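## Task

Take the red sock out of the tray and fasten it to an unoccupied peg of the sock dryer so that it dangles downward; dropping it and grasping it again is allowed. At the end the dryer must still be hung on its rail and every sock that was already on it must remain clipped. The robot must have released the sock and backed away, because a result that holds only while the robot supports it does not count.

## Robot and tools

ROBOT. Two six-joint arms with parallel grippers, named left_arm and right_arm. The names are labels only, not image sides. Scene frame: origin on the table top midway between the arms, +x out over the table, +z up, left_arm on the +y side. Bases: left_arm at (+0.021, +0.362, 0) m, quat_wxyz (+0.995, 0, 0, -0.097); right_arm at (+0.003, -0.313, 0) m, quat_wxyz (+1.000, 0, 0, +0.005). The gripper's fingers point along its +z axis and close along its y axis. The reported hand point sits between the pads, roughly 1 cm short of the fingertips.

ROW FORMAT. Every command is one row of 14 numbers covering both arms, even if one arm stays still: left_arm's 6 joints then its grip value, then right_arm's 6 joints then its grip value. Joint order within an arm: shoulder (joint2), elbow (joint3), waist (joint1), wrist pitch (joint4), wrist yaw (joint5), wrist roll (joint6). Joint numbers are absolute target angles in radians, the same kind of number printed under Joint positions, not offsets. Stated ranges: shoulder 0.000 to 3.142, elbow 0.000 to 3.142, waist -2.618 to 3.054, wrist pitch -1.571 to 1.571, wrist yaw -1.571 to 1.571, wrist roll -2.094 to 2.094. True limits can differ by up to 0.036 rad; a target beyond a range end by more than that (and beyond the current angle) is rejected, and a target past the real end is clipped, reported as "joint sent to its limit". Grip value: -1 closed to +1 fully open; pads meet near -0.94 and each millimetre of object width adds about 0.0208. Pressing harder means sending a number further below the object's width reading. To keep holding, keep repeating the closing number.

TOOLS.
execute_actions(actions): a list of actions; each action is a table of up to 15 rows, one per control step of 1/30 s, and a short table repeats its final row until 15 steps pass. An empty list just returns the current state and images.
move(target, speed, blocking): target is one 14-number row of absolute joint angles and grip values. All joints travel so they finish together, lasting 0.5 to 10 s; speed (0.01 to 2 rad/s, default 0.5) caps the joint with farthest to go. It does not avoid obstacles or the other arm. Grip values are applied at the start. blocking=false returns after 0.5 s while motion continues; then use wait or stop before sending anything else. The result adds a "move:" line: the ending (done, off_target, moving, held, fault), limits=held or limits=none, and each arm's joint furthest from target.
wait(seconds): 0 to 10; lets the scene run holding the last command.
stop(): brakes a running move; fingers keep going.
zoom_image(camera, region): camera is cam_high, cam_low, cam_left_wrist or cam_right_wrist; region [x0, y0, x1, y1] in pixels of that 504x504 image, top-left origin, at most 504 by 504.
read_manual(section): licence texts only.
finished_scene(scene): ends the current scene (give its number) and reports success; irreversible, so only call it once the sock hangs on its own and the grippers are clear.

MOTION LIMITS. Each step, a joint target may lead the measured angle by at most 0.202 (waist), 0.258 (shoulder), 0.238 (elbow), 0.573 (wrist pitch), 0.522 (wrist yaw and roll) rad, and targets are scaled back if they would place the gripper over 70 mm from where it is. So big jumps need several actions; resend the rest if unfinished. Friction can leave a joint about 0.031 rad short, and tiny changes may not move it. To freeze a joint, resend its "Joint targets" value.

RESULTS. The state line gives each gripper's position (m) and quat_wxyz in the scene frame; it can be off, more so at long reach. Joint positions list the six angles plus the opening in metres (0.093 open to 0.000 closed; on a held rigid object it may read up to about 12 mm less than its width). grip_measured is the motor on the -1..+1 scale and barely reveals contact. Joint velocities, Joint targets (current driven angles), torques and step readings also appear. HELD marks steps where an arm's row was held back; "joint command not followed" means a clearance check altered targets. MOTOR HOT warns from 75 °C; at 90 °C the arm pauses 10 s, and at 100 °C it goes limp and falls (OVER-TEMPERATURE FAULT). Avoid long heavy holds.

CAUTIONS. Never let the arms collide or press on each other. Do not knock rigid items, including the dryer, off the table or its rail, and do not pull already-clipped socks loose. Move slowly near contact: faster moves and targets set deeper past a contact hit and push harder. Short tugs on held parts or pushes on loose objects may occur. Open the gripper and withdraw before ending the scene.

Each tool is called after "Emit:" by a JSON object that holds its "fn" and its "kwargs".

## Session

Emit:
{"fn": "execute_actions", "kwargs": {"actions": []}}

Scene clock: 0.00 s.
left_arm: end_effector_position=(+0.0868, +0.6898, +0.1133) grip_measured=+1.000 end_effector_quat_wxyz=(-0.062, -0.469, +0.573, +0.669) | right_arm: end_effector_position=(+0.3754, -0.4159, +0.2052) grip_measured=+1.000 end_effector_quat_wxyz=(+0.411, +0.595, +0.658, +0.212)
Joint names: [shoulder, elbow, waist, wrist pitch, wrist yaw, wrist roll]
Joint positions: left_arm=[ 1.731  0.669  1.043  0.122 -1.45   0.042  0.093] | right_arm=[ 1.246  0.928 -0.286 -0.292 -0.013  1.202  0.093]
Joint velocities: left_arm=[ 0.012  0.007  0.002 -0.022 -0.095  0.007  0.   ] | right_arm=[-0.002  0.012 -0.022  0.022 -0.081 -0.007  0.   ]
Joint torques (N m, as the arm reports them, + toward a larger angle): no reading
Motor temperatures (°C, as the motors report them): left_arm=[30 29 27 27 30 27] | right_arm=[30 28 30 29 31 29]
Joint targets: left_arm=[1.731 0.669 1.043 0.122 -1.450 0.042] | right_arm=[1.246 0.928 -0.286 -0.292 -0.013 1.202]

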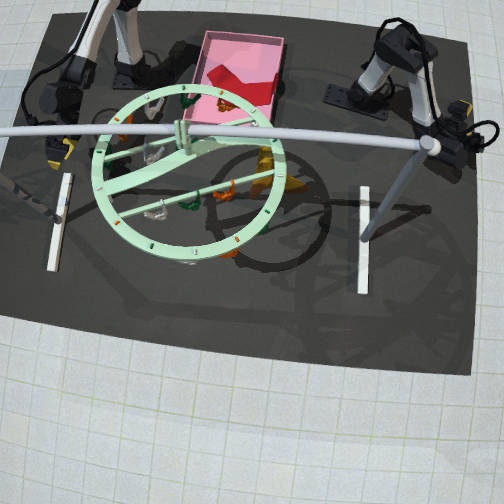

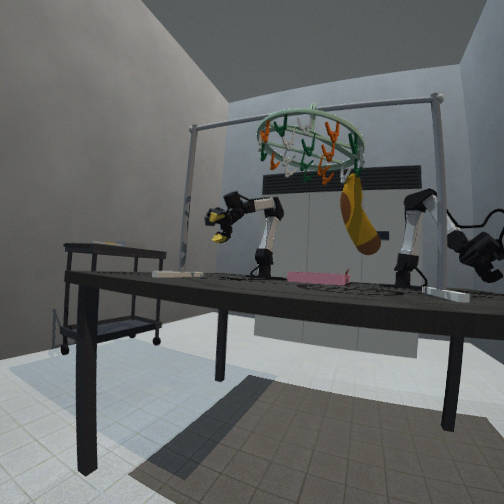

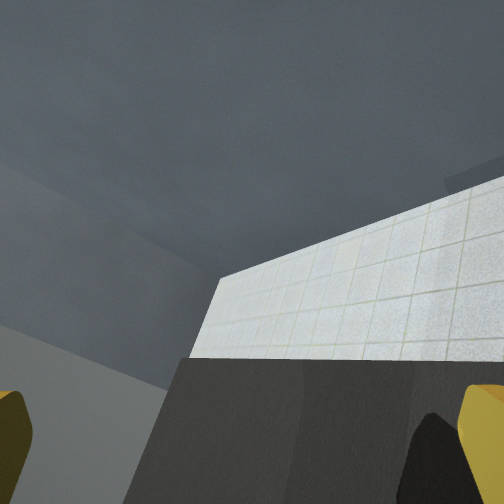

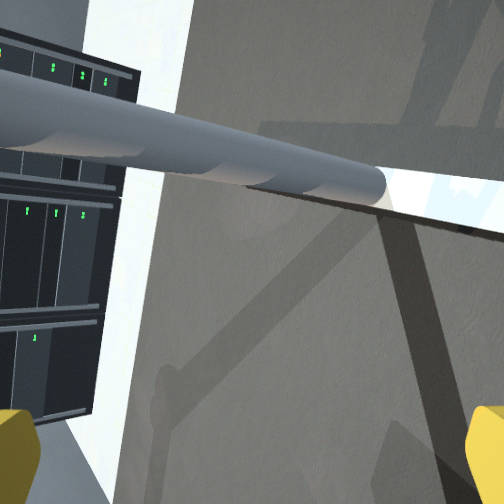

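Emit:
{"fn": "zoom_image", "kwargs": {"camera": "cam_low", "region": [240, 90, 400, 290]}}

Emit:
{"fn": "zoom_image", "kwargs": {"camera": "cam_high", "region": [80, 20, 320, 270]}}

Region (240, 90, 400, 290) of cam_low's 504x504 image, scaled by 2.520, with more detail than that image has; it fills the left 403 columns of this view, and the rest is white.

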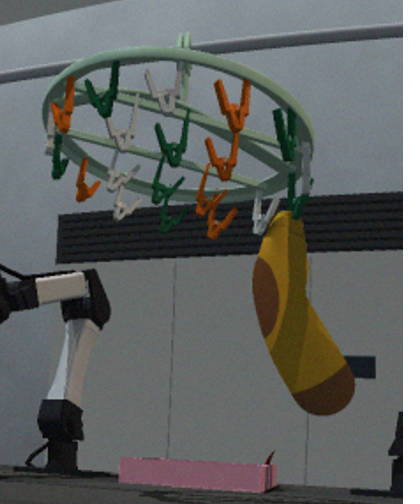

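Region (80, 20, 320, 270) of cam_high's 504x504 image, scaled by 2.016, with more detail than that image has; it fills the left 484 columns of this view, and the rest is white.

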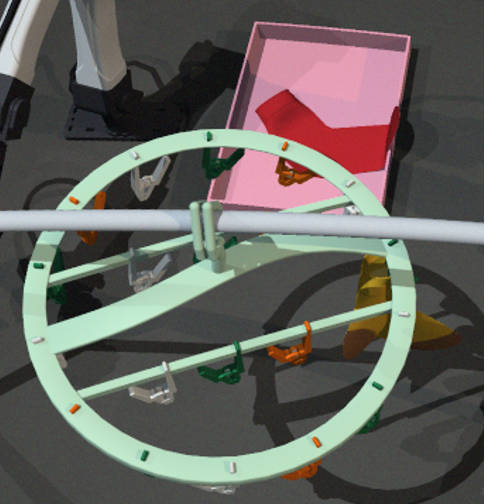

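Emit:
{"fn": "move", "kwargs": {"target": [0.4,0.6,1.04,-0.9,0,0,1, 0.5,0.7,-0.28,0.3,0,0,1], "speed": 1}}

Emit:
{"fn": "move", "kwargs": {"target": [0.6,0.7,-1.35,-0.8,0,0,1, 0.5,0.7,0.45,0.4,0,0,1], "speed": 1}}

Scene clock: 2.90 s.
left_arm: end_effector_position=(+0.1484, +0.5096, +0.1765) grip_measured=+1.000 end_effector_quat_wxyz=(+0.389, -0.371, +0.823, +0.183) | right_arm: end_effector_position=(+0.2248, -0.3736, +0.4685) grip_measured=+1.000 end_effector_quat_wxyz=(+0.852, +0.068, +0.507, -0.110)
Joint names: [shoulder, elbow, waist, wrist pitch, wrist yaw, wrist roll]
Joint positions: left_arm=[ 0.42   0.623  1.043 -0.886 -0.012  0.007  0.093] | right_arm=[ 0.51   0.724 -0.286  0.282 -0.012  0.011  0.093]
Joint velocities: left_arm=[ 0.007 -0.007  0.002 -0.037 -0.022  0.022  0.   ] | right_arm=[-0.007 -0.022 -0.002  0.037 -0.022 -0.007  0.   ]
Joint torques (N m, as the arm reports them, + toward a larger angle): left_arm=[-0.09  6.45 -0.62  2.16  0.06 -0.07] | right_arm=[ 0.24  5.57  0.28  1.61  0.2  -0.03]
Motor temperatures (°C, as the motors report them): left_arm=[30 29 27 28 30 27] | right_arm=[30 29 30 31 31 29]
Joint targets: left_arm=[0.400 0.600 1.040 -0.900 -0.000 -0.000] | right_arm=[0.500 0.700 -0.280 0.300 -0.000 0.000]
move: off_target (left_arm, right_arm); limits=none; left_arm: farthest joint: the elbow, 0.023 radians from its target (0.069 radians at the start); right_arm: farthest joint: the elbow, 0.024 radians from its target (0.228 radians at the start)

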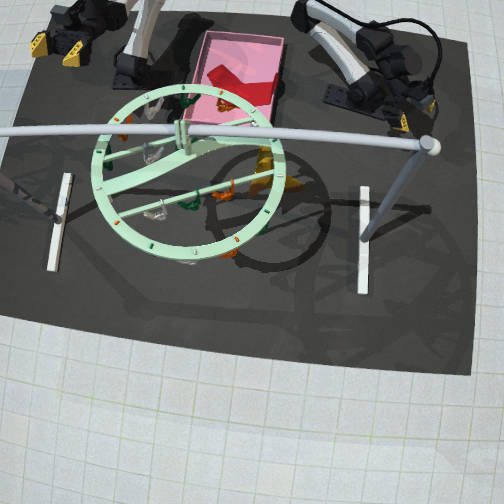

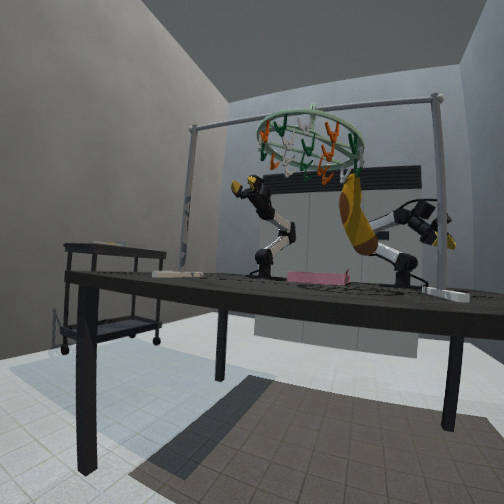

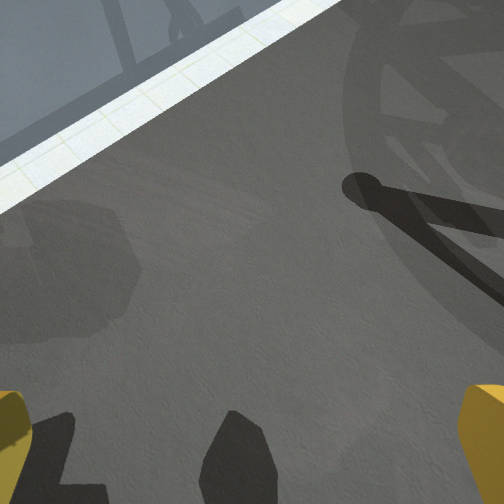

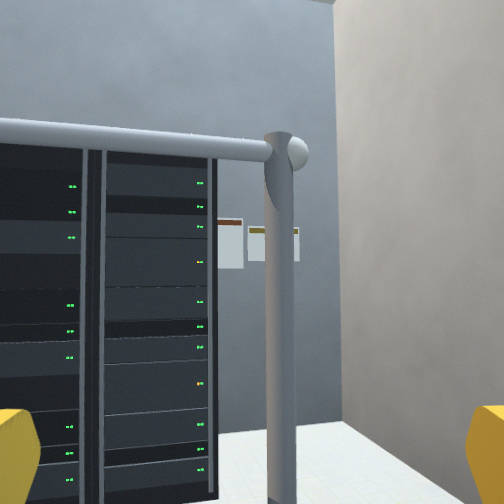

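Scene clock: 5.77 s.
left_arm: end_effector_position=(+0.0296, +0.1428, +0.1825) grip_measured=+1.000 end_effector_quat_wxyz=(+0.300, +0.633, +0.654, -0.286) | right_arm: end_effector_position=(+0.1980, -0.2178, +0.4893) grip_measured=+1.000 end_effector_quat_wxyz=(+0.860, -0.106, +0.456, +0.203)
Joint names: [shoulder, elbow, waist, wrist pitch, wrist yaw, wrist roll]
Joint positions: left_arm=[ 0.577  0.677 -1.339 -0.816 -0.002  0.006  0.093] | right_arm=[ 0.51   0.724  0.439  0.382 -0.009  0.01   0.093]
Joint velocities: left_arm=[ 0.012  0.002 -0.007 -0.095 -0.051 -0.037  0.   ] | right_arm=[ 0.022 -0.022  0.007  0.037  0.022  0.007  0.   ]
Joint torques (N m, as the arm reports them, + toward a larger angle): left_arm=[ 2.07 11.49 -0.79  2.39 -0.07 -0.04] | right_arm=[ 0.38  5.47  0.74  1.5   0.19 -0.04]
Motor temperatures (°C, as the motors report them): left_arm=[30 30 27 29 30 27] | right_arm=[30 29 30 31 31 29]
Joint targets: left_arm=[0.600 0.700 -1.350 -0.800 -0.000 -0.000] | right_arm=[0.500 0.700 0.450 0.400 0.000 -0.000]
move: off_target (left_arm, right_arm); limits=none; left_arm: farthest joint: the shoulder, 0.023 radians from its target (0.180 radians at the start); right_arm: farthest joint: the elbow, 0.024 radians from its target (0.024 radians at the start)

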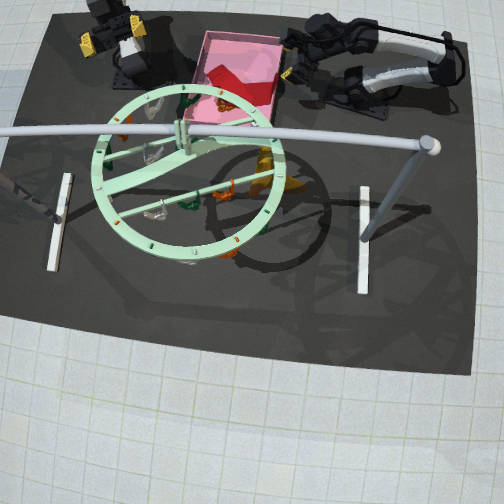

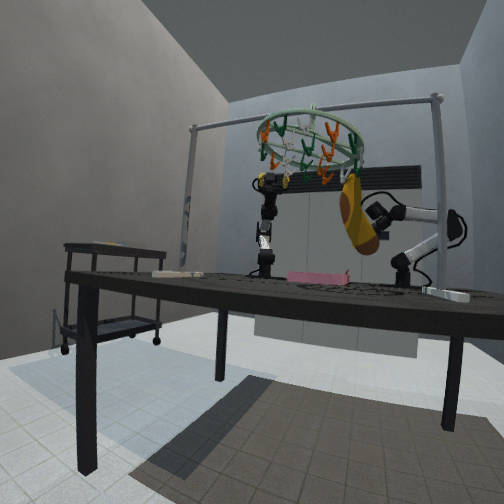

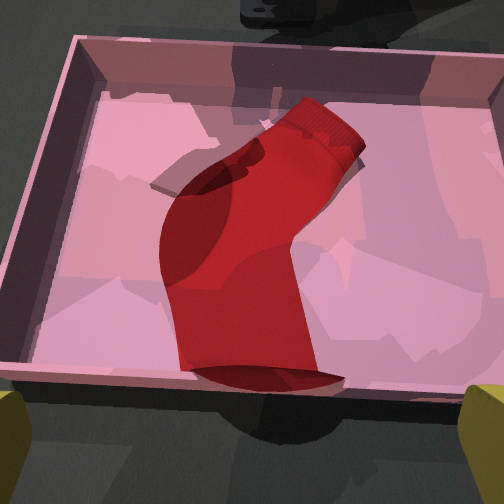

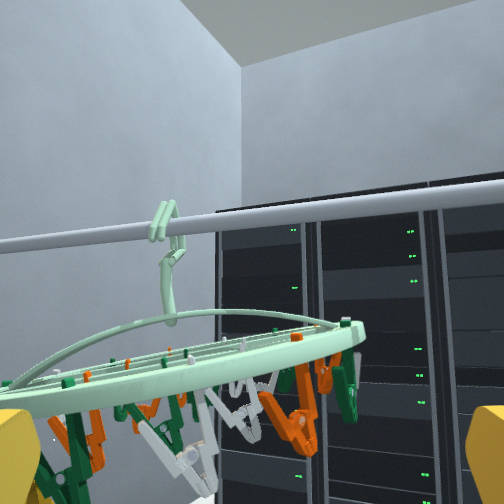

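Emit:
{"fn": "move", "kwargs": {"target": [0.3,0.5,0.2,-0.8,0,0,1, 0.5,0.7,1.51,-0.6,0,1.57,0.2], "speed": 1}}

Emit:
{"fn": "move", "kwargs": {"target": [0.3,0.5,0.2,-0.8,0,0,1, 2.06,1.8,1.51,-1.19,0,1.57,0.2], "speed": 1}}

Scene clock: 9.10 s.
left_arm: end_effector_position=(+0.2170, +0.3612, +0.1649) grip_measured=+1.000 end_effector_quat_wxyz=(+0.459, +0.004, +0.888, +0.001) | right_arm: end_effector_position=(+0.0178, -0.0726, +0.2626) grip_measured=+0.202 end_effector_quat_wxyz=(+0.020, +0.020, +0.828, +0.559)
Joint names: [shoulder, elbow, waist, wrist pitch, wrist yaw, wrist roll]
Joint positions: left_arm=[ 0.325  0.524  0.189 -0.815 -0.001  0.006  0.093] | right_arm=[ 0.51   0.724  1.499 -0.597 -0.002  1.559  0.055]
Joint velocities: left_arm=[ 0.022  0.027  0.012  0.051 -0.051 -0.037  0.   ] | right_arm=[-0.002 -0.022  0.012 -0.095  0.081  0.037 -0.001]
Joint torques (N m, as the arm reports them, + toward a larger angle): left_arm=[-0.24  6.31  1.12  2.51 -0.04 -0.05] | right_arm=[-0.07  5.89  0.79  1.74  0.14  0.1 ]
Motor temperatures (°C, as the motors report them): left_arm=[30 31 27 30 30 27] | right_arm=[30 29 30 32 31 29]
Joint targets: left_arm=[0.300 0.500 0.200 -0.800 -0.000 0.000] | right_arm=[0.500 0.700 1.510 -0.600 -0.000 1.570]
move: off_target (left_arm, right_arm); limits=none; left_arm: farthest joint: the shoulder, 0.025 radians from its target (0.277 radians at the start); right_arm: farthest joint: the elbow, 0.024 radians from its target (0.024 radians at the start)

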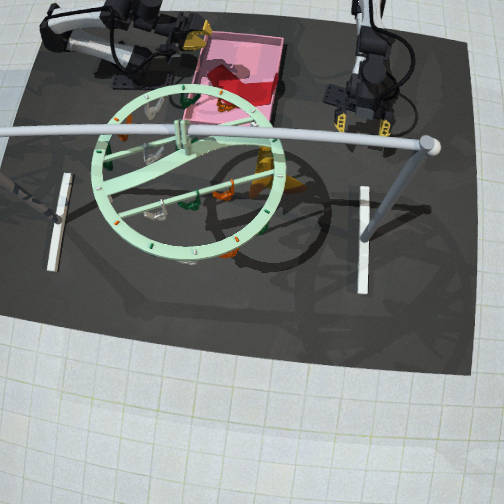

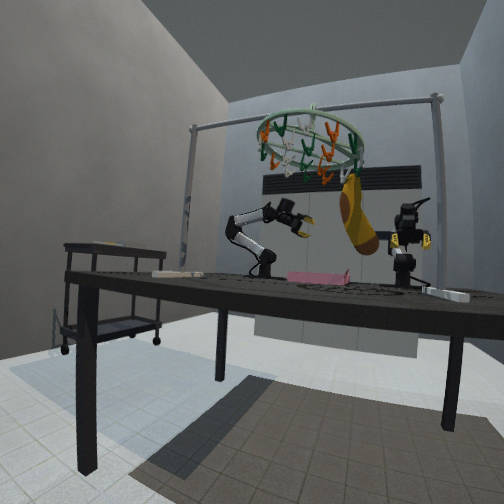

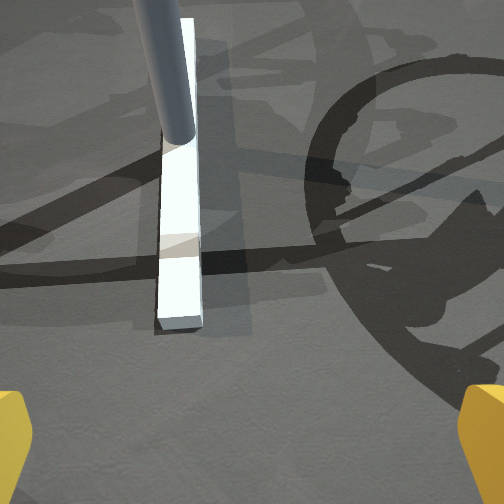

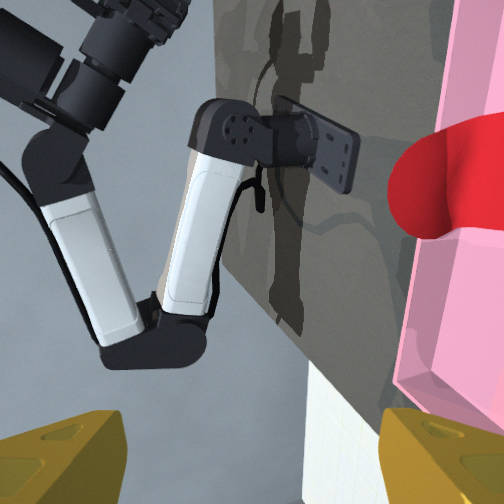

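Scene clock: 11.50 s.
left_arm: end_effector_position=(+0.2170, +0.3612, +0.1649) grip_measured=+1.000 end_effector_quat_wxyz=(+0.459, +0.004, +0.888, +0.001) | right_arm: end_effector_position=(+0.0289, +0.1069, +0.0908) grip_measured=+0.202 end_effector_quat_wxyz=(+0.001, +0.025, +0.999, +0.048)
Joint names: [shoulder, elbow, waist, wrist pitch, wrist yaw, wrist roll]
Joint positions: left_arm=[ 0.325  0.524  0.189 -0.815 -0.001  0.006  0.093] | right_arm=[ 2.067  1.773  1.499 -1.18  -0.002  1.559  0.055]
Joint velocities: left_arm=[-0.032 -0.017  0.002  0.037 -0.051 -0.051  0.   ] | right_arm=[ 0.002 -0.007 -0.017 -0.022 -0.095  0.051  0.001]
Joint torques (N m, as the arm reports them, + toward a larger angle): left_arm=[-0.09  6.54  0.88  2.47 -0.04 -0.01] | right_arm=[-10.45   9.     0.75   0.32   0.18   0.16]
Motor temperatures (°C, as the motors report them): left_arm=[30 31 27 31 30 27] | right_arm=[30 30 30 32 31 29]
Joint targets: left_arm=[0.300 0.500 0.200 -0.800 0.000 0.000] | right_arm=[2.060 1.800 1.510 -1.190 0.000 1.570]
move: off_target (left_arm, right_arm); limits=none; left_arm: farthest joint: the shoulder, 0.025 radians from its target (0.025 radians at the start); right_arm: farthest joint: the elbow, 0.027 radians from its target (1.076 radians at the start)

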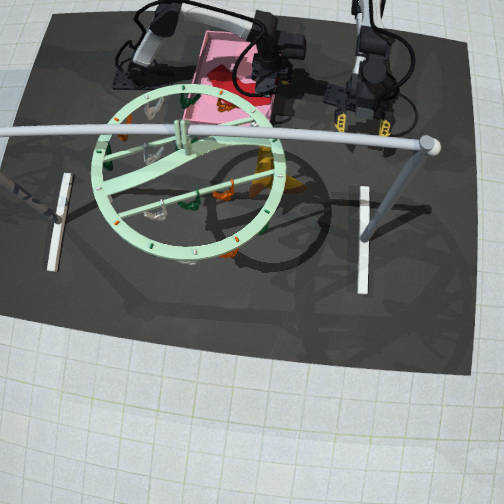

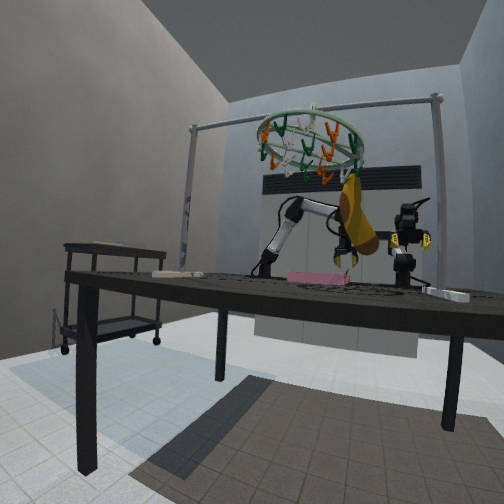

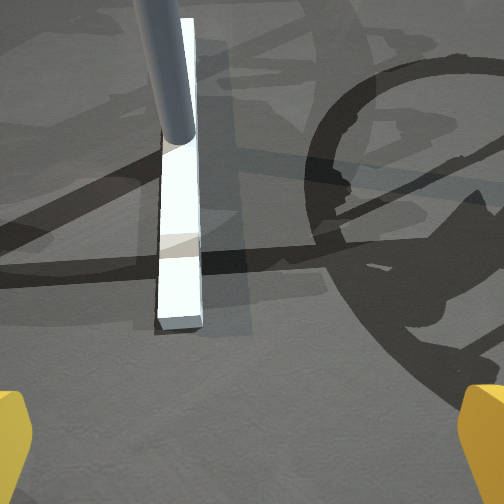

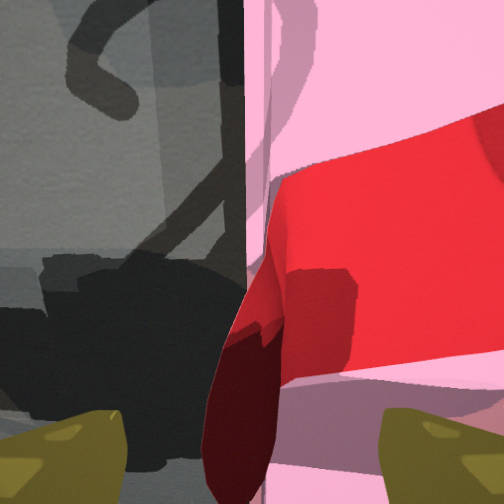

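Emit:
{"fn": "zoom_image", "kwargs": {"camera": "cam_low", "region": [280, 230, 380, 295]}}

Region (280, 230, 380, 295) of cam_low's 504x504 image, scaled by 5.040, with more detail than that image has; it fills the top 328 rows of this view, and the rest is white.

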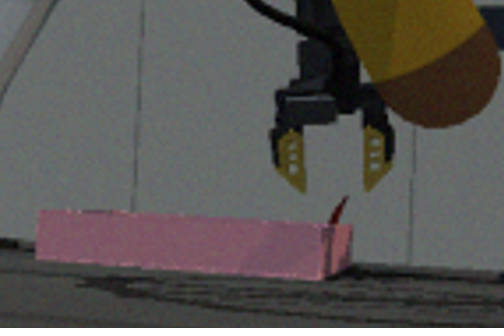

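Emit:
{"fn": "move", "kwargs": {"target": [0.3,0.5,0.2,-0.8,0,0,1, 2.125,1.8,1.545,-1.13,0,1.57,0.2], "speed": 0.2}}

Emit:
{"fn": "zoom_image", "kwargs": {"camera": "cam_low", "region": [280, 230, 380, 295]}}

Scene clock: 12.60 s.
left_arm: end_effector_position=(+0.2170, +0.3612, +0.1649) grip_measured=+1.000 end_effector_quat_wxyz=(+0.459, +0.004, +0.888, +0.001) | right_arm: end_effector_position=(+0.0128, +0.1146, +0.0696) grip_measured=+0.202 end_effector_quat_wxyz=(-0.000, +0.006, +0.999, +0.039)
Joint names: [shoulder, elbow, waist, wrist pitch, wrist yaw, wrist roll]
Joint positions: left_arm=[ 0.325  0.524  0.189 -0.815 -0.001  0.006  0.093] | right_arm=[ 2.121  1.773  1.537 -1.144 -0.002  1.56   0.055]
Joint velocities: left_arm=[-0.012  0.002 -0.012 -0.037  0.007  0.037  0.   ] | right_arm=[-0.007  0.002  0.007 -0.066 -0.037  0.022  0.   ]
Joint torques (N m, as the arm reports them, + toward a larger angle): left_arm=[-0.27  6.5   0.77  2.52 -0.03 -0.03] | right_arm=[-10.14   8.92   0.28   0.46   0.15   0.16]
Motor temperatures (°C, as the motors report them): left_arm=[30 31 27 31 30 27] | right_arm=[31 30 30 32 31 29]
Joint targets: left_arm=[0.300 0.500 0.200 -0.800 -0.000 -0.000] | right_arm=[2.125 1.800 1.545 -1.130 0.000 1.570]
move: off_target (left_arm, right_arm); limits=none; left_arm: farthest joint: the shoulder, 0.025 radians from its target (0.025 radians at the start); right_arm: farthest joint: the elbow, 0.027 radians from its target (0.027 radians at the start)

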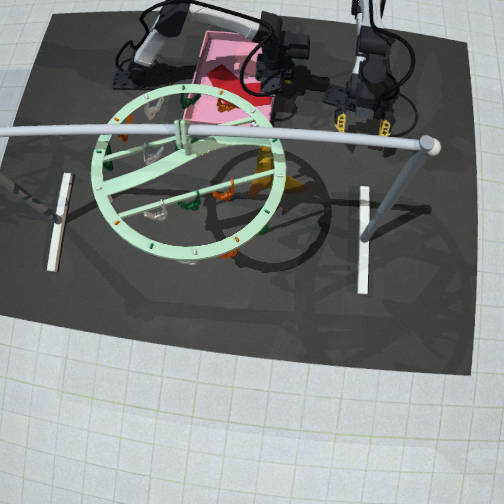

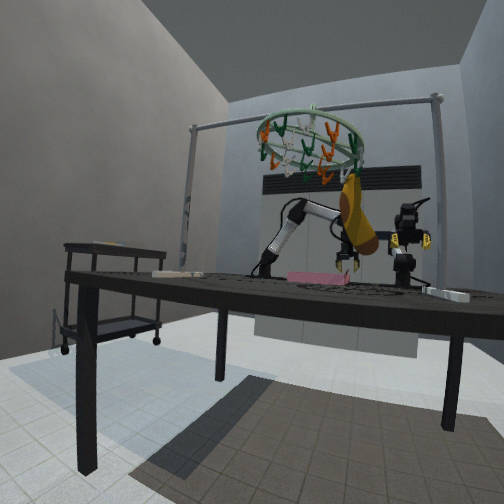

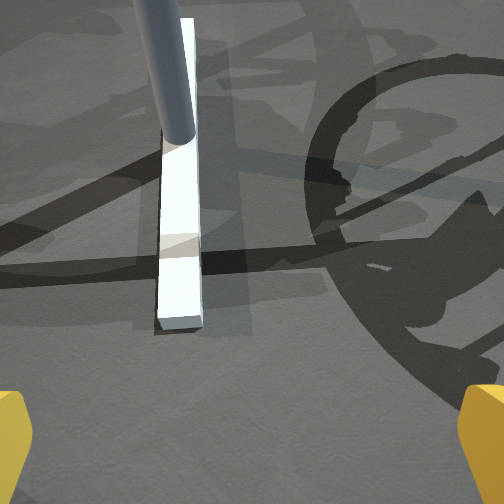

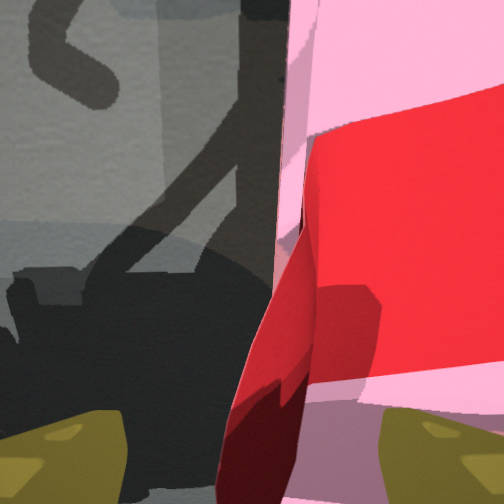

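Region (280, 230, 380, 295) of cam_low's 504x504 image, scaled by 5.040, with more detail than that image has; it fills the top 328 rows of this view, and the rest is white.

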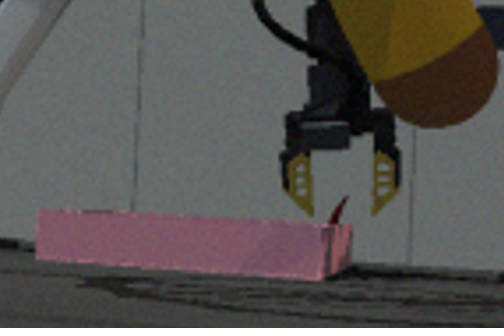

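Emit:
{"fn": "move", "kwargs": {"target": [0.3,0.5,0.2,-0.8,0,0,1, 2.125,1.8,1.545,-1.13,0,1.57,-1]}}

Emit:
{"fn": "move", "kwargs": {"target": [0.3,0.5,0.2,-0.8,0,0,1, 1.64,1.96,1.545,-1.55,0,1.57,-1], "speed": 0.3}}

Emit:
{"fn": "move", "kwargs": {"target": [0.3,0.5,-1.38,0.3,0,0,1, 1.64,1.96,1.545,-1.55,0,0,-1], "speed": 0.7}}

Emit:
{"fn": "zoom_image", "kwargs": {"camera": "cam_low", "region": [250, 150, 450, 295]}}

Scene clock: 13.57 s.
left_arm: end_effector_position=(+0.2170, +0.3612, +0.1649) grip_measured=+1.000 end_effector_quat_wxyz=(+0.459, +0.004, +0.888, +0.001) | right_arm: end_effector_position=(+0.0128, +0.1146, +0.0696) grip_measured=-0.981 end_effector_quat_wxyz=(-0.000, +0.006, +0.999, +0.039)
Joint names: [shoulder, elbow, waist, wrist pitch, wrist yaw, wrist roll]
Joint positions: left_arm=[ 0.325  0.524  0.189 -0.815 -0.001  0.006  0.093] | right_arm=[ 2.121  1.773  1.537 -1.144 -0.002  1.56   0.   ]
Joint velocities: left_arm=[ 0.012 -0.007  0.012 -0.037  0.007 -0.007  0.   ] | right_arm=[ 0.022 -0.012  0.007  0.037  0.022 -0.007  0.   ]
Joint torques (N m, as the arm reports them, + toward a larger angle): left_arm=[-0.22  6.41  0.9   2.55 -0.08 -0.05] | right_arm=[-10.12   8.88   0.42   0.47   0.18   0.18]
Motor temperatures (°C, as the motors report them): left_arm=[30 32 27 31 30 27] | right_arm=[31 30 30 32 31 29]
Joint targets: left_arm=[0.300 0.500 0.200 -0.800 0.000 -0.000] | right_arm=[2.125 1.800 1.545 -1.130 -0.000 1.570]
move: off_target (left_arm, right_arm); limits=none; left_arm: farthest joint: the shoulder, 0.025 radians from its target (0.025 radians at the start); right_arm: farthest joint: the elbow, 0.027 radians from its target (0.027 radians at the start)

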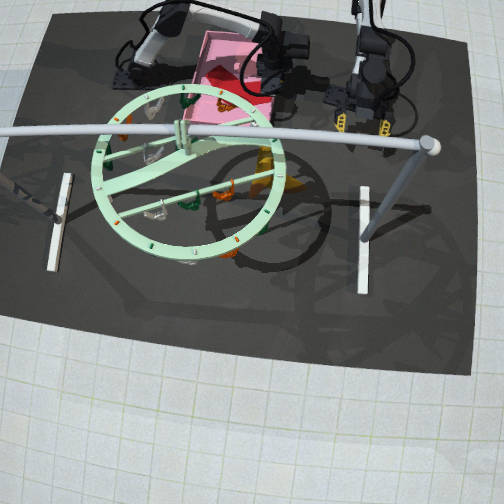

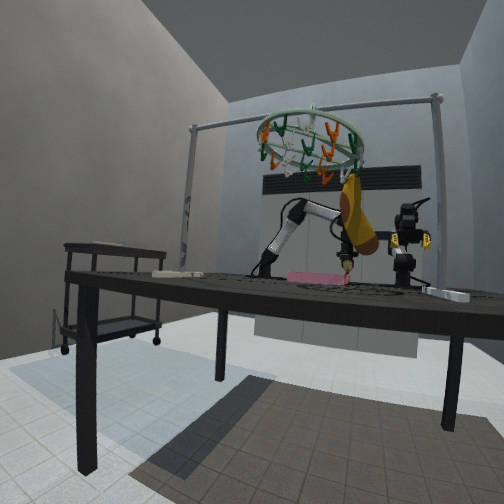

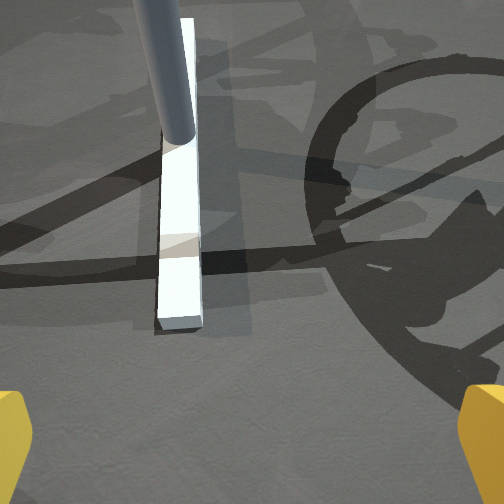

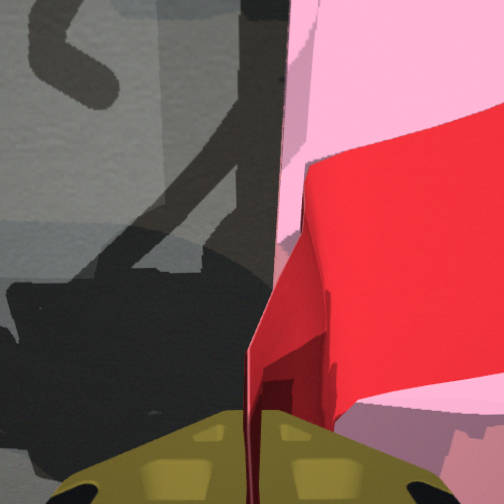

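Scene clock: 15.77 s.
left_arm: end_effector_position=(+0.2170, +0.3612, +0.1649) grip_measured=+1.000 end_effector_quat_wxyz=(+0.459, +0.004, +0.888, +0.001) | right_arm: end_effector_position=(+0.0107, +0.0204, +0.2732) grip_measured=-0.981 end_effector_quat_wxyz=(+0.002, +0.006, +0.988, +0.157)
Joint names: [shoulder, elbow, waist, wrist pitch, wrist yaw, wrist roll]
Joint positions: left_arm=[ 0.325  0.524  0.189 -0.815 -0.001  0.006  0.093] | right_arm=[ 1.65   1.937  1.537 -1.544 -0.002  1.56   0.   ]
Joint velocities: left_arm=[-0.007 -0.017 -0.017  0.007  0.007  0.022  0.   ] | right_arm=[ 0.002 -0.022  0.002 -0.022  0.037  0.037  0.   ]
Joint torques (N m, as the arm reports them, + toward a larger angle): left_arm=[-0.33  6.76  1.01  2.57 -0.09 -0.01] | right_arm=[-6.94  8.2   0.5   0.73  0.17  0.13]
Motor temperatures (°C, as the motors report them): left_arm=[30 32 27 32 30 27] | right_arm=[32 30 30 32 31 29]
Joint targets: left_arm=[0.300 0.500 0.200 -0.800 -0.000 0.000] | right_arm=[1.640 1.960 1.545 -1.550 0.000 1.570]
move: off_target (left_arm, right_arm); limits=none; left_arm: farthest joint: the shoulder, 0.025 radians from its target (0.025 radians at the start); right_arm: farthest joint: the elbow, 0.023 radians from its target (0.187 radians at the start)

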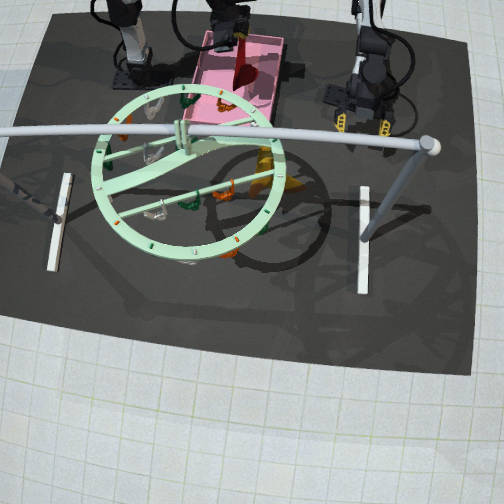

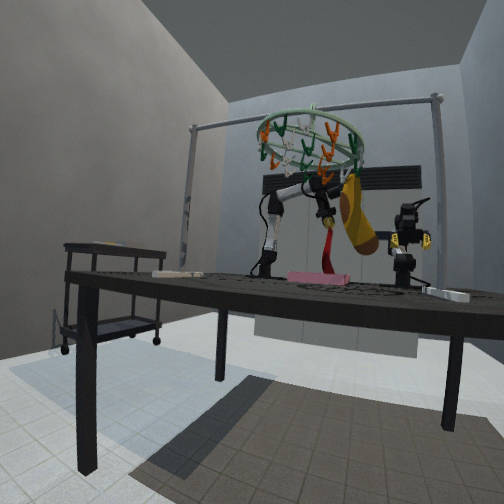

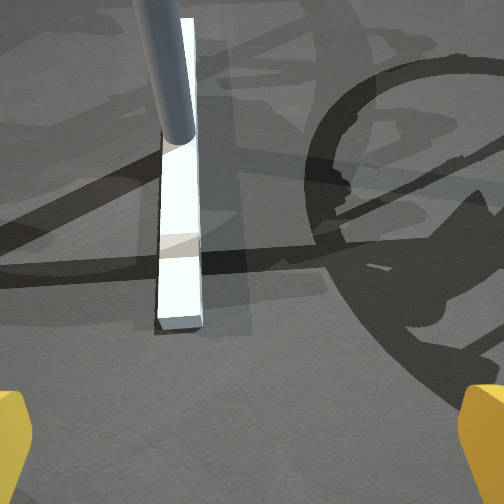

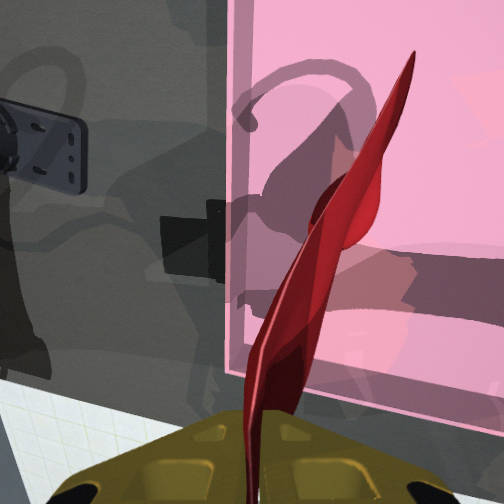

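Scene clock: 18.87 s.
left_arm: end_effector_position=(+0.0227, +0.1494, +0.4179) grip_measured=+1.000 end_effector_quat_wxyz=(+0.609, +0.365, +0.366, -0.601) | right_arm: end_effector_position=(+0.0107, +0.0204, +0.2732) grip_measured=-0.981 end_effector_quat_wxyz=(-0.111, +0.687, -0.710, -0.111)
Joint names: [shoulder, elbow, waist, wrist pitch, wrist yaw, wrist roll]
Joint positions: left_arm=[ 0.325  0.524 -1.369  0.285 -0.     0.005  0.093] | right_arm=[ 1.65   1.937  1.537 -1.544 -0.002  0.011  0.   ]
Joint velocities: left_arm=[-0.007  0.007 -0.007 -0.007 -0.066  0.022  0.   ] | right_arm=[ 0.002 -0.007  0.012 -0.051 -0.037 -0.095  0.   ]
Joint torques (N m, as the arm reports them, + toward a larger angle): left_arm=[-0.03  6.3  -0.88  2.16 -0.03 -0.06] | right_arm=[-7.04  8.15  0.56  0.77  0.13 -0.03]
Motor temperatures (°C, as the motors report them): left_arm=[30 32 27 32 30 27] | right_arm=[32 30 30 31 31 29]
Joint targets: left_arm=[0.300 0.500 -1.380 0.300 0.000 -0.000] | right_arm=[1.640 1.960 1.545 -1.550 -0.000 -0.000]
move: off_target (left_arm, right_arm); limits=none; left_arm: farthest joint: the shoulder, 0.025 radians from its target (0.025 radians at the start); right_arm: farthest joint: the elbow, 0.023 radians from its target (0.023 radians at the start)

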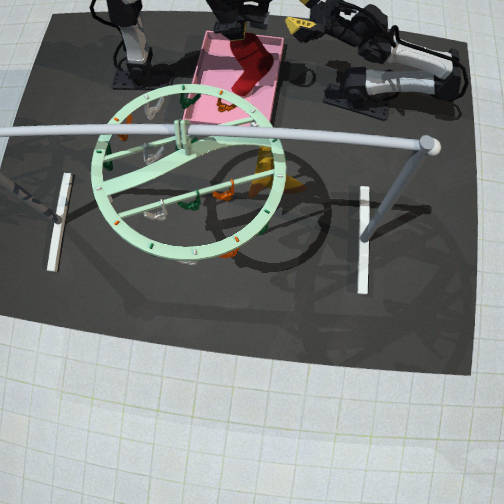

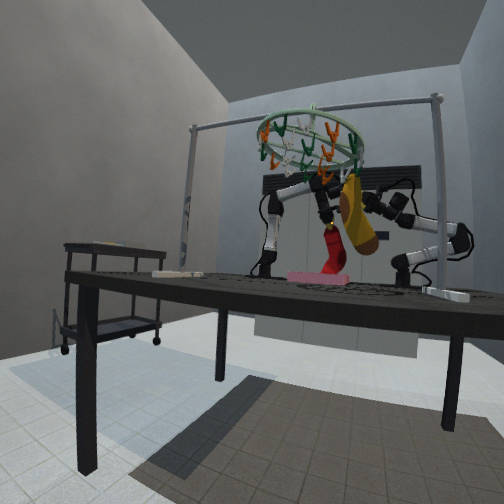

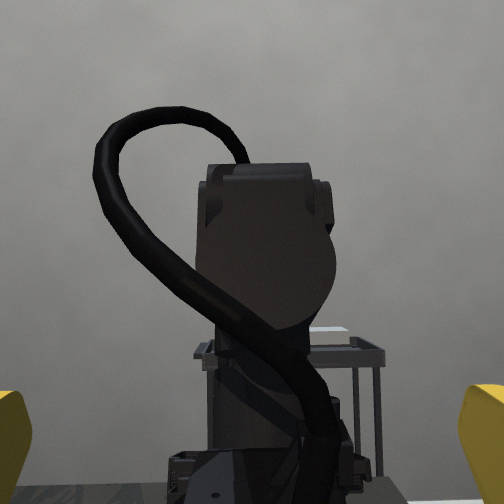

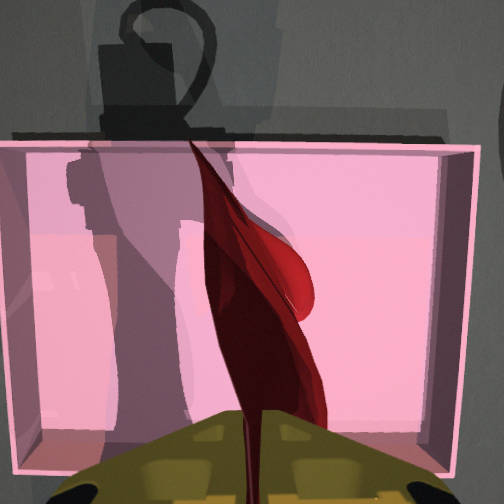

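Region (250, 150, 450, 295) of cam_low's 504x504 image, scaled by 2.520, with more detail than that image has; it fills the top 365 rows of this view, and the rest is white.

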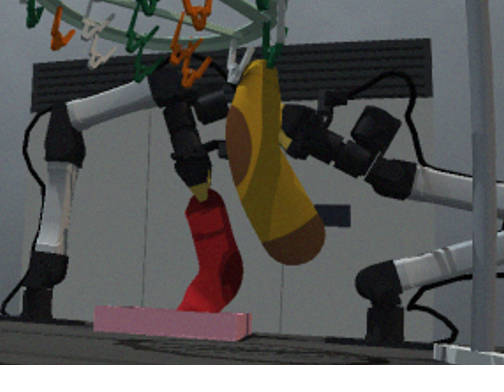

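Emit:
{"fn": "move", "kwargs": {"target": [0.3,0.5,-1.41,0.3,0,0,1, 1.2,1.79,1.545,-1.56,0,0,-1]}}

Emit:
{"fn": "move", "kwargs": {"target": [0.95,0.32,-1.42,0.92,0,0,0.3, 1.2,1.79,1.545,-1.56,0,0,-1]}}

Emit:
{"fn": "zoom_image", "kwargs": {"camera": "cam_low", "region": [250, 150, 450, 295]}}

Scene clock: 21.33 s.
left_arm: end_effector_position=(+0.0165, +0.1494, +0.4179) grip_measured=+1.000 end_effector_quat_wxyz=(+0.600, +0.370, +0.361, -0.610) | right_arm: end_effector_position=(+0.0084, -0.0805, +0.3521) grip_measured=-0.981 end_effector_quat_wxyz=(-0.216, +0.663, -0.684, -0.215)
Joint names: [shoulder, elbow, waist, wrist pitch, wrist yaw, wrist roll]
Joint positions: left_arm=[ 0.325  0.524 -1.399  0.285 -0.     0.005  0.093] | right_arm=[ 1.205  1.815  1.537 -1.561 -0.002  0.01   0.   ]
Joint velocities: left_arm=[ 0.007 -0.017  0.007  0.007  0.051 -0.007  0.   ] | right_arm=[-0.017 -0.002  0.002 -0.007 -0.051  0.022  0.   ]
Joint torques (N m, as the arm reports them, + toward a larger angle): left_arm=[ 0.44  6.25 -0.91  2.19 -0.06 -0.03] | right_arm=[-2.29  3.75  0.56  1.31  0.12 -0.03]
Motor temperatures (°C, as the motors report them): left_arm=[30 32 27 32 30 27] | right_arm=[33 31 30 32 31 29]
Joint targets: left_arm=[0.300 0.500 -1.410 0.300 -0.000 -0.000] | right_arm=[1.200 1.790 1.545 -1.560 0.000 -0.000]
move: off_target (left_arm, right_arm); limits=none; left_arm: farthest joint: the shoulder, 0.025 radians from its target (0.025 radians at the start); right_arm: farthest joint: the elbow, 0.025 radians from its target (0.147 radians at the start)

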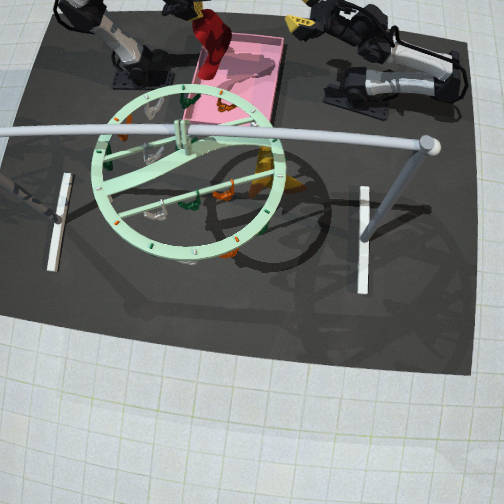

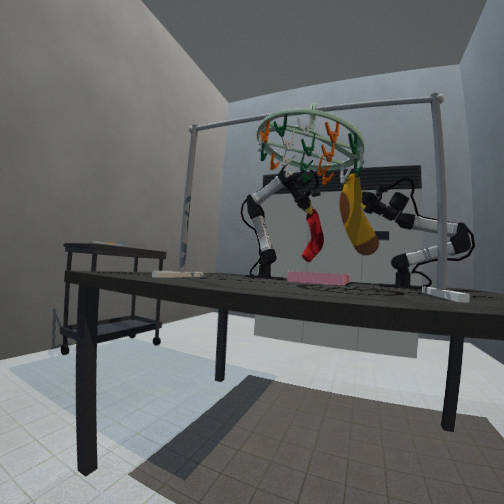

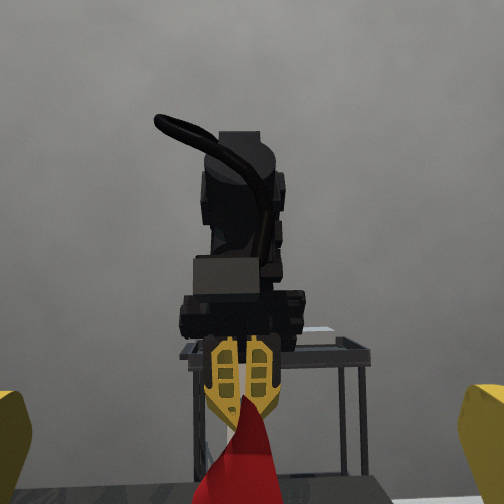

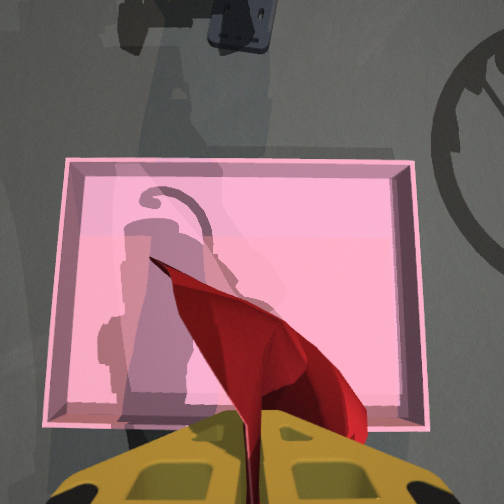

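Scene clock: 23.43 s.
left_arm: end_effector_position=(+0.0106, +0.0321, +0.3129) grip_measured=+0.302 end_effector_quat_wxyz=(+0.564, +0.424, +0.408, -0.579) | right_arm: end_effector_position=(+0.0084, -0.0805, +0.3521) grip_measured=-0.981 end_effector_quat_wxyz=(-0.216, +0.663, -0.684, -0.215)
Joint names: [shoulder, elbow, waist, wrist pitch, wrist yaw, wrist roll]
Joint positions: left_arm=[ 0.932  0.34  -1.409  0.905 -0.     0.005  0.06 ] | right_arm=[ 1.205  1.815  1.537 -1.561 -0.002  0.01   0.   ]
Joint velocities: left_arm=[ 0.012 -0.002  0.007 -0.066  0.007 -0.095  0.   ] | right_arm=[ 0.007 -0.007 -0.002 -0.037 -0.037 -0.022  0.   ]
Joint torques (N m, as the arm reports them, + toward a larger angle): left_arm=[-1.17  7.37 -0.79  2.4  -0.05 -0.1 ] | right_arm=[-2.41  3.67  0.48  1.31  0.14 -0.04]
Motor temperatures (°C, as the motors report them): left_arm=[30 32 27 33 30 27] | right_arm=[32 31 30 32 31 29]
Joint targets: left_arm=[0.950 0.320 -1.420 0.920 -0.000 0.000] | right_arm=[1.200 1.790 1.545 -1.560 -0.000 0.000]
move: off_target (right_arm); limits=none; left_arm: farthest joint: the elbow, 0.020 radians from its target (0.204 radians at the start); right_arm: farthest joint: the elbow, 0.025 radians from its target (0.025 radians at the start)

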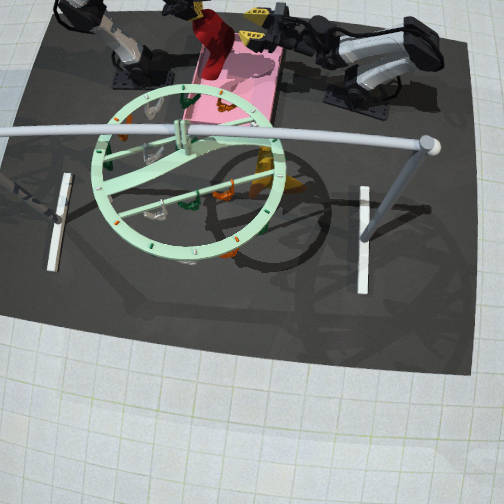

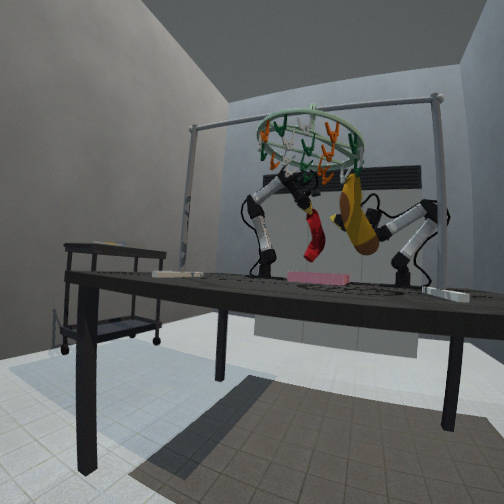

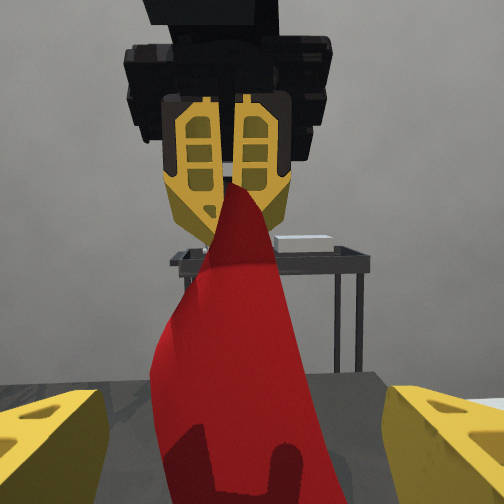

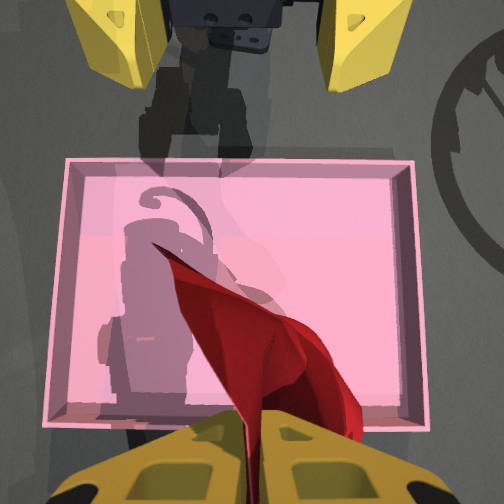

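Region (250, 150, 450, 295) of cam_low's 504x504 image, scaled by 2.520, with more detail than that image has; it fills the top 365 rows of this view, and the rest is white.

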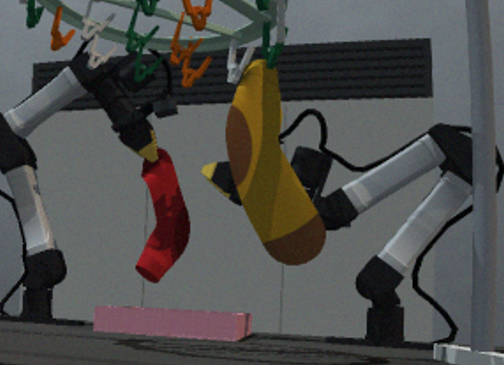

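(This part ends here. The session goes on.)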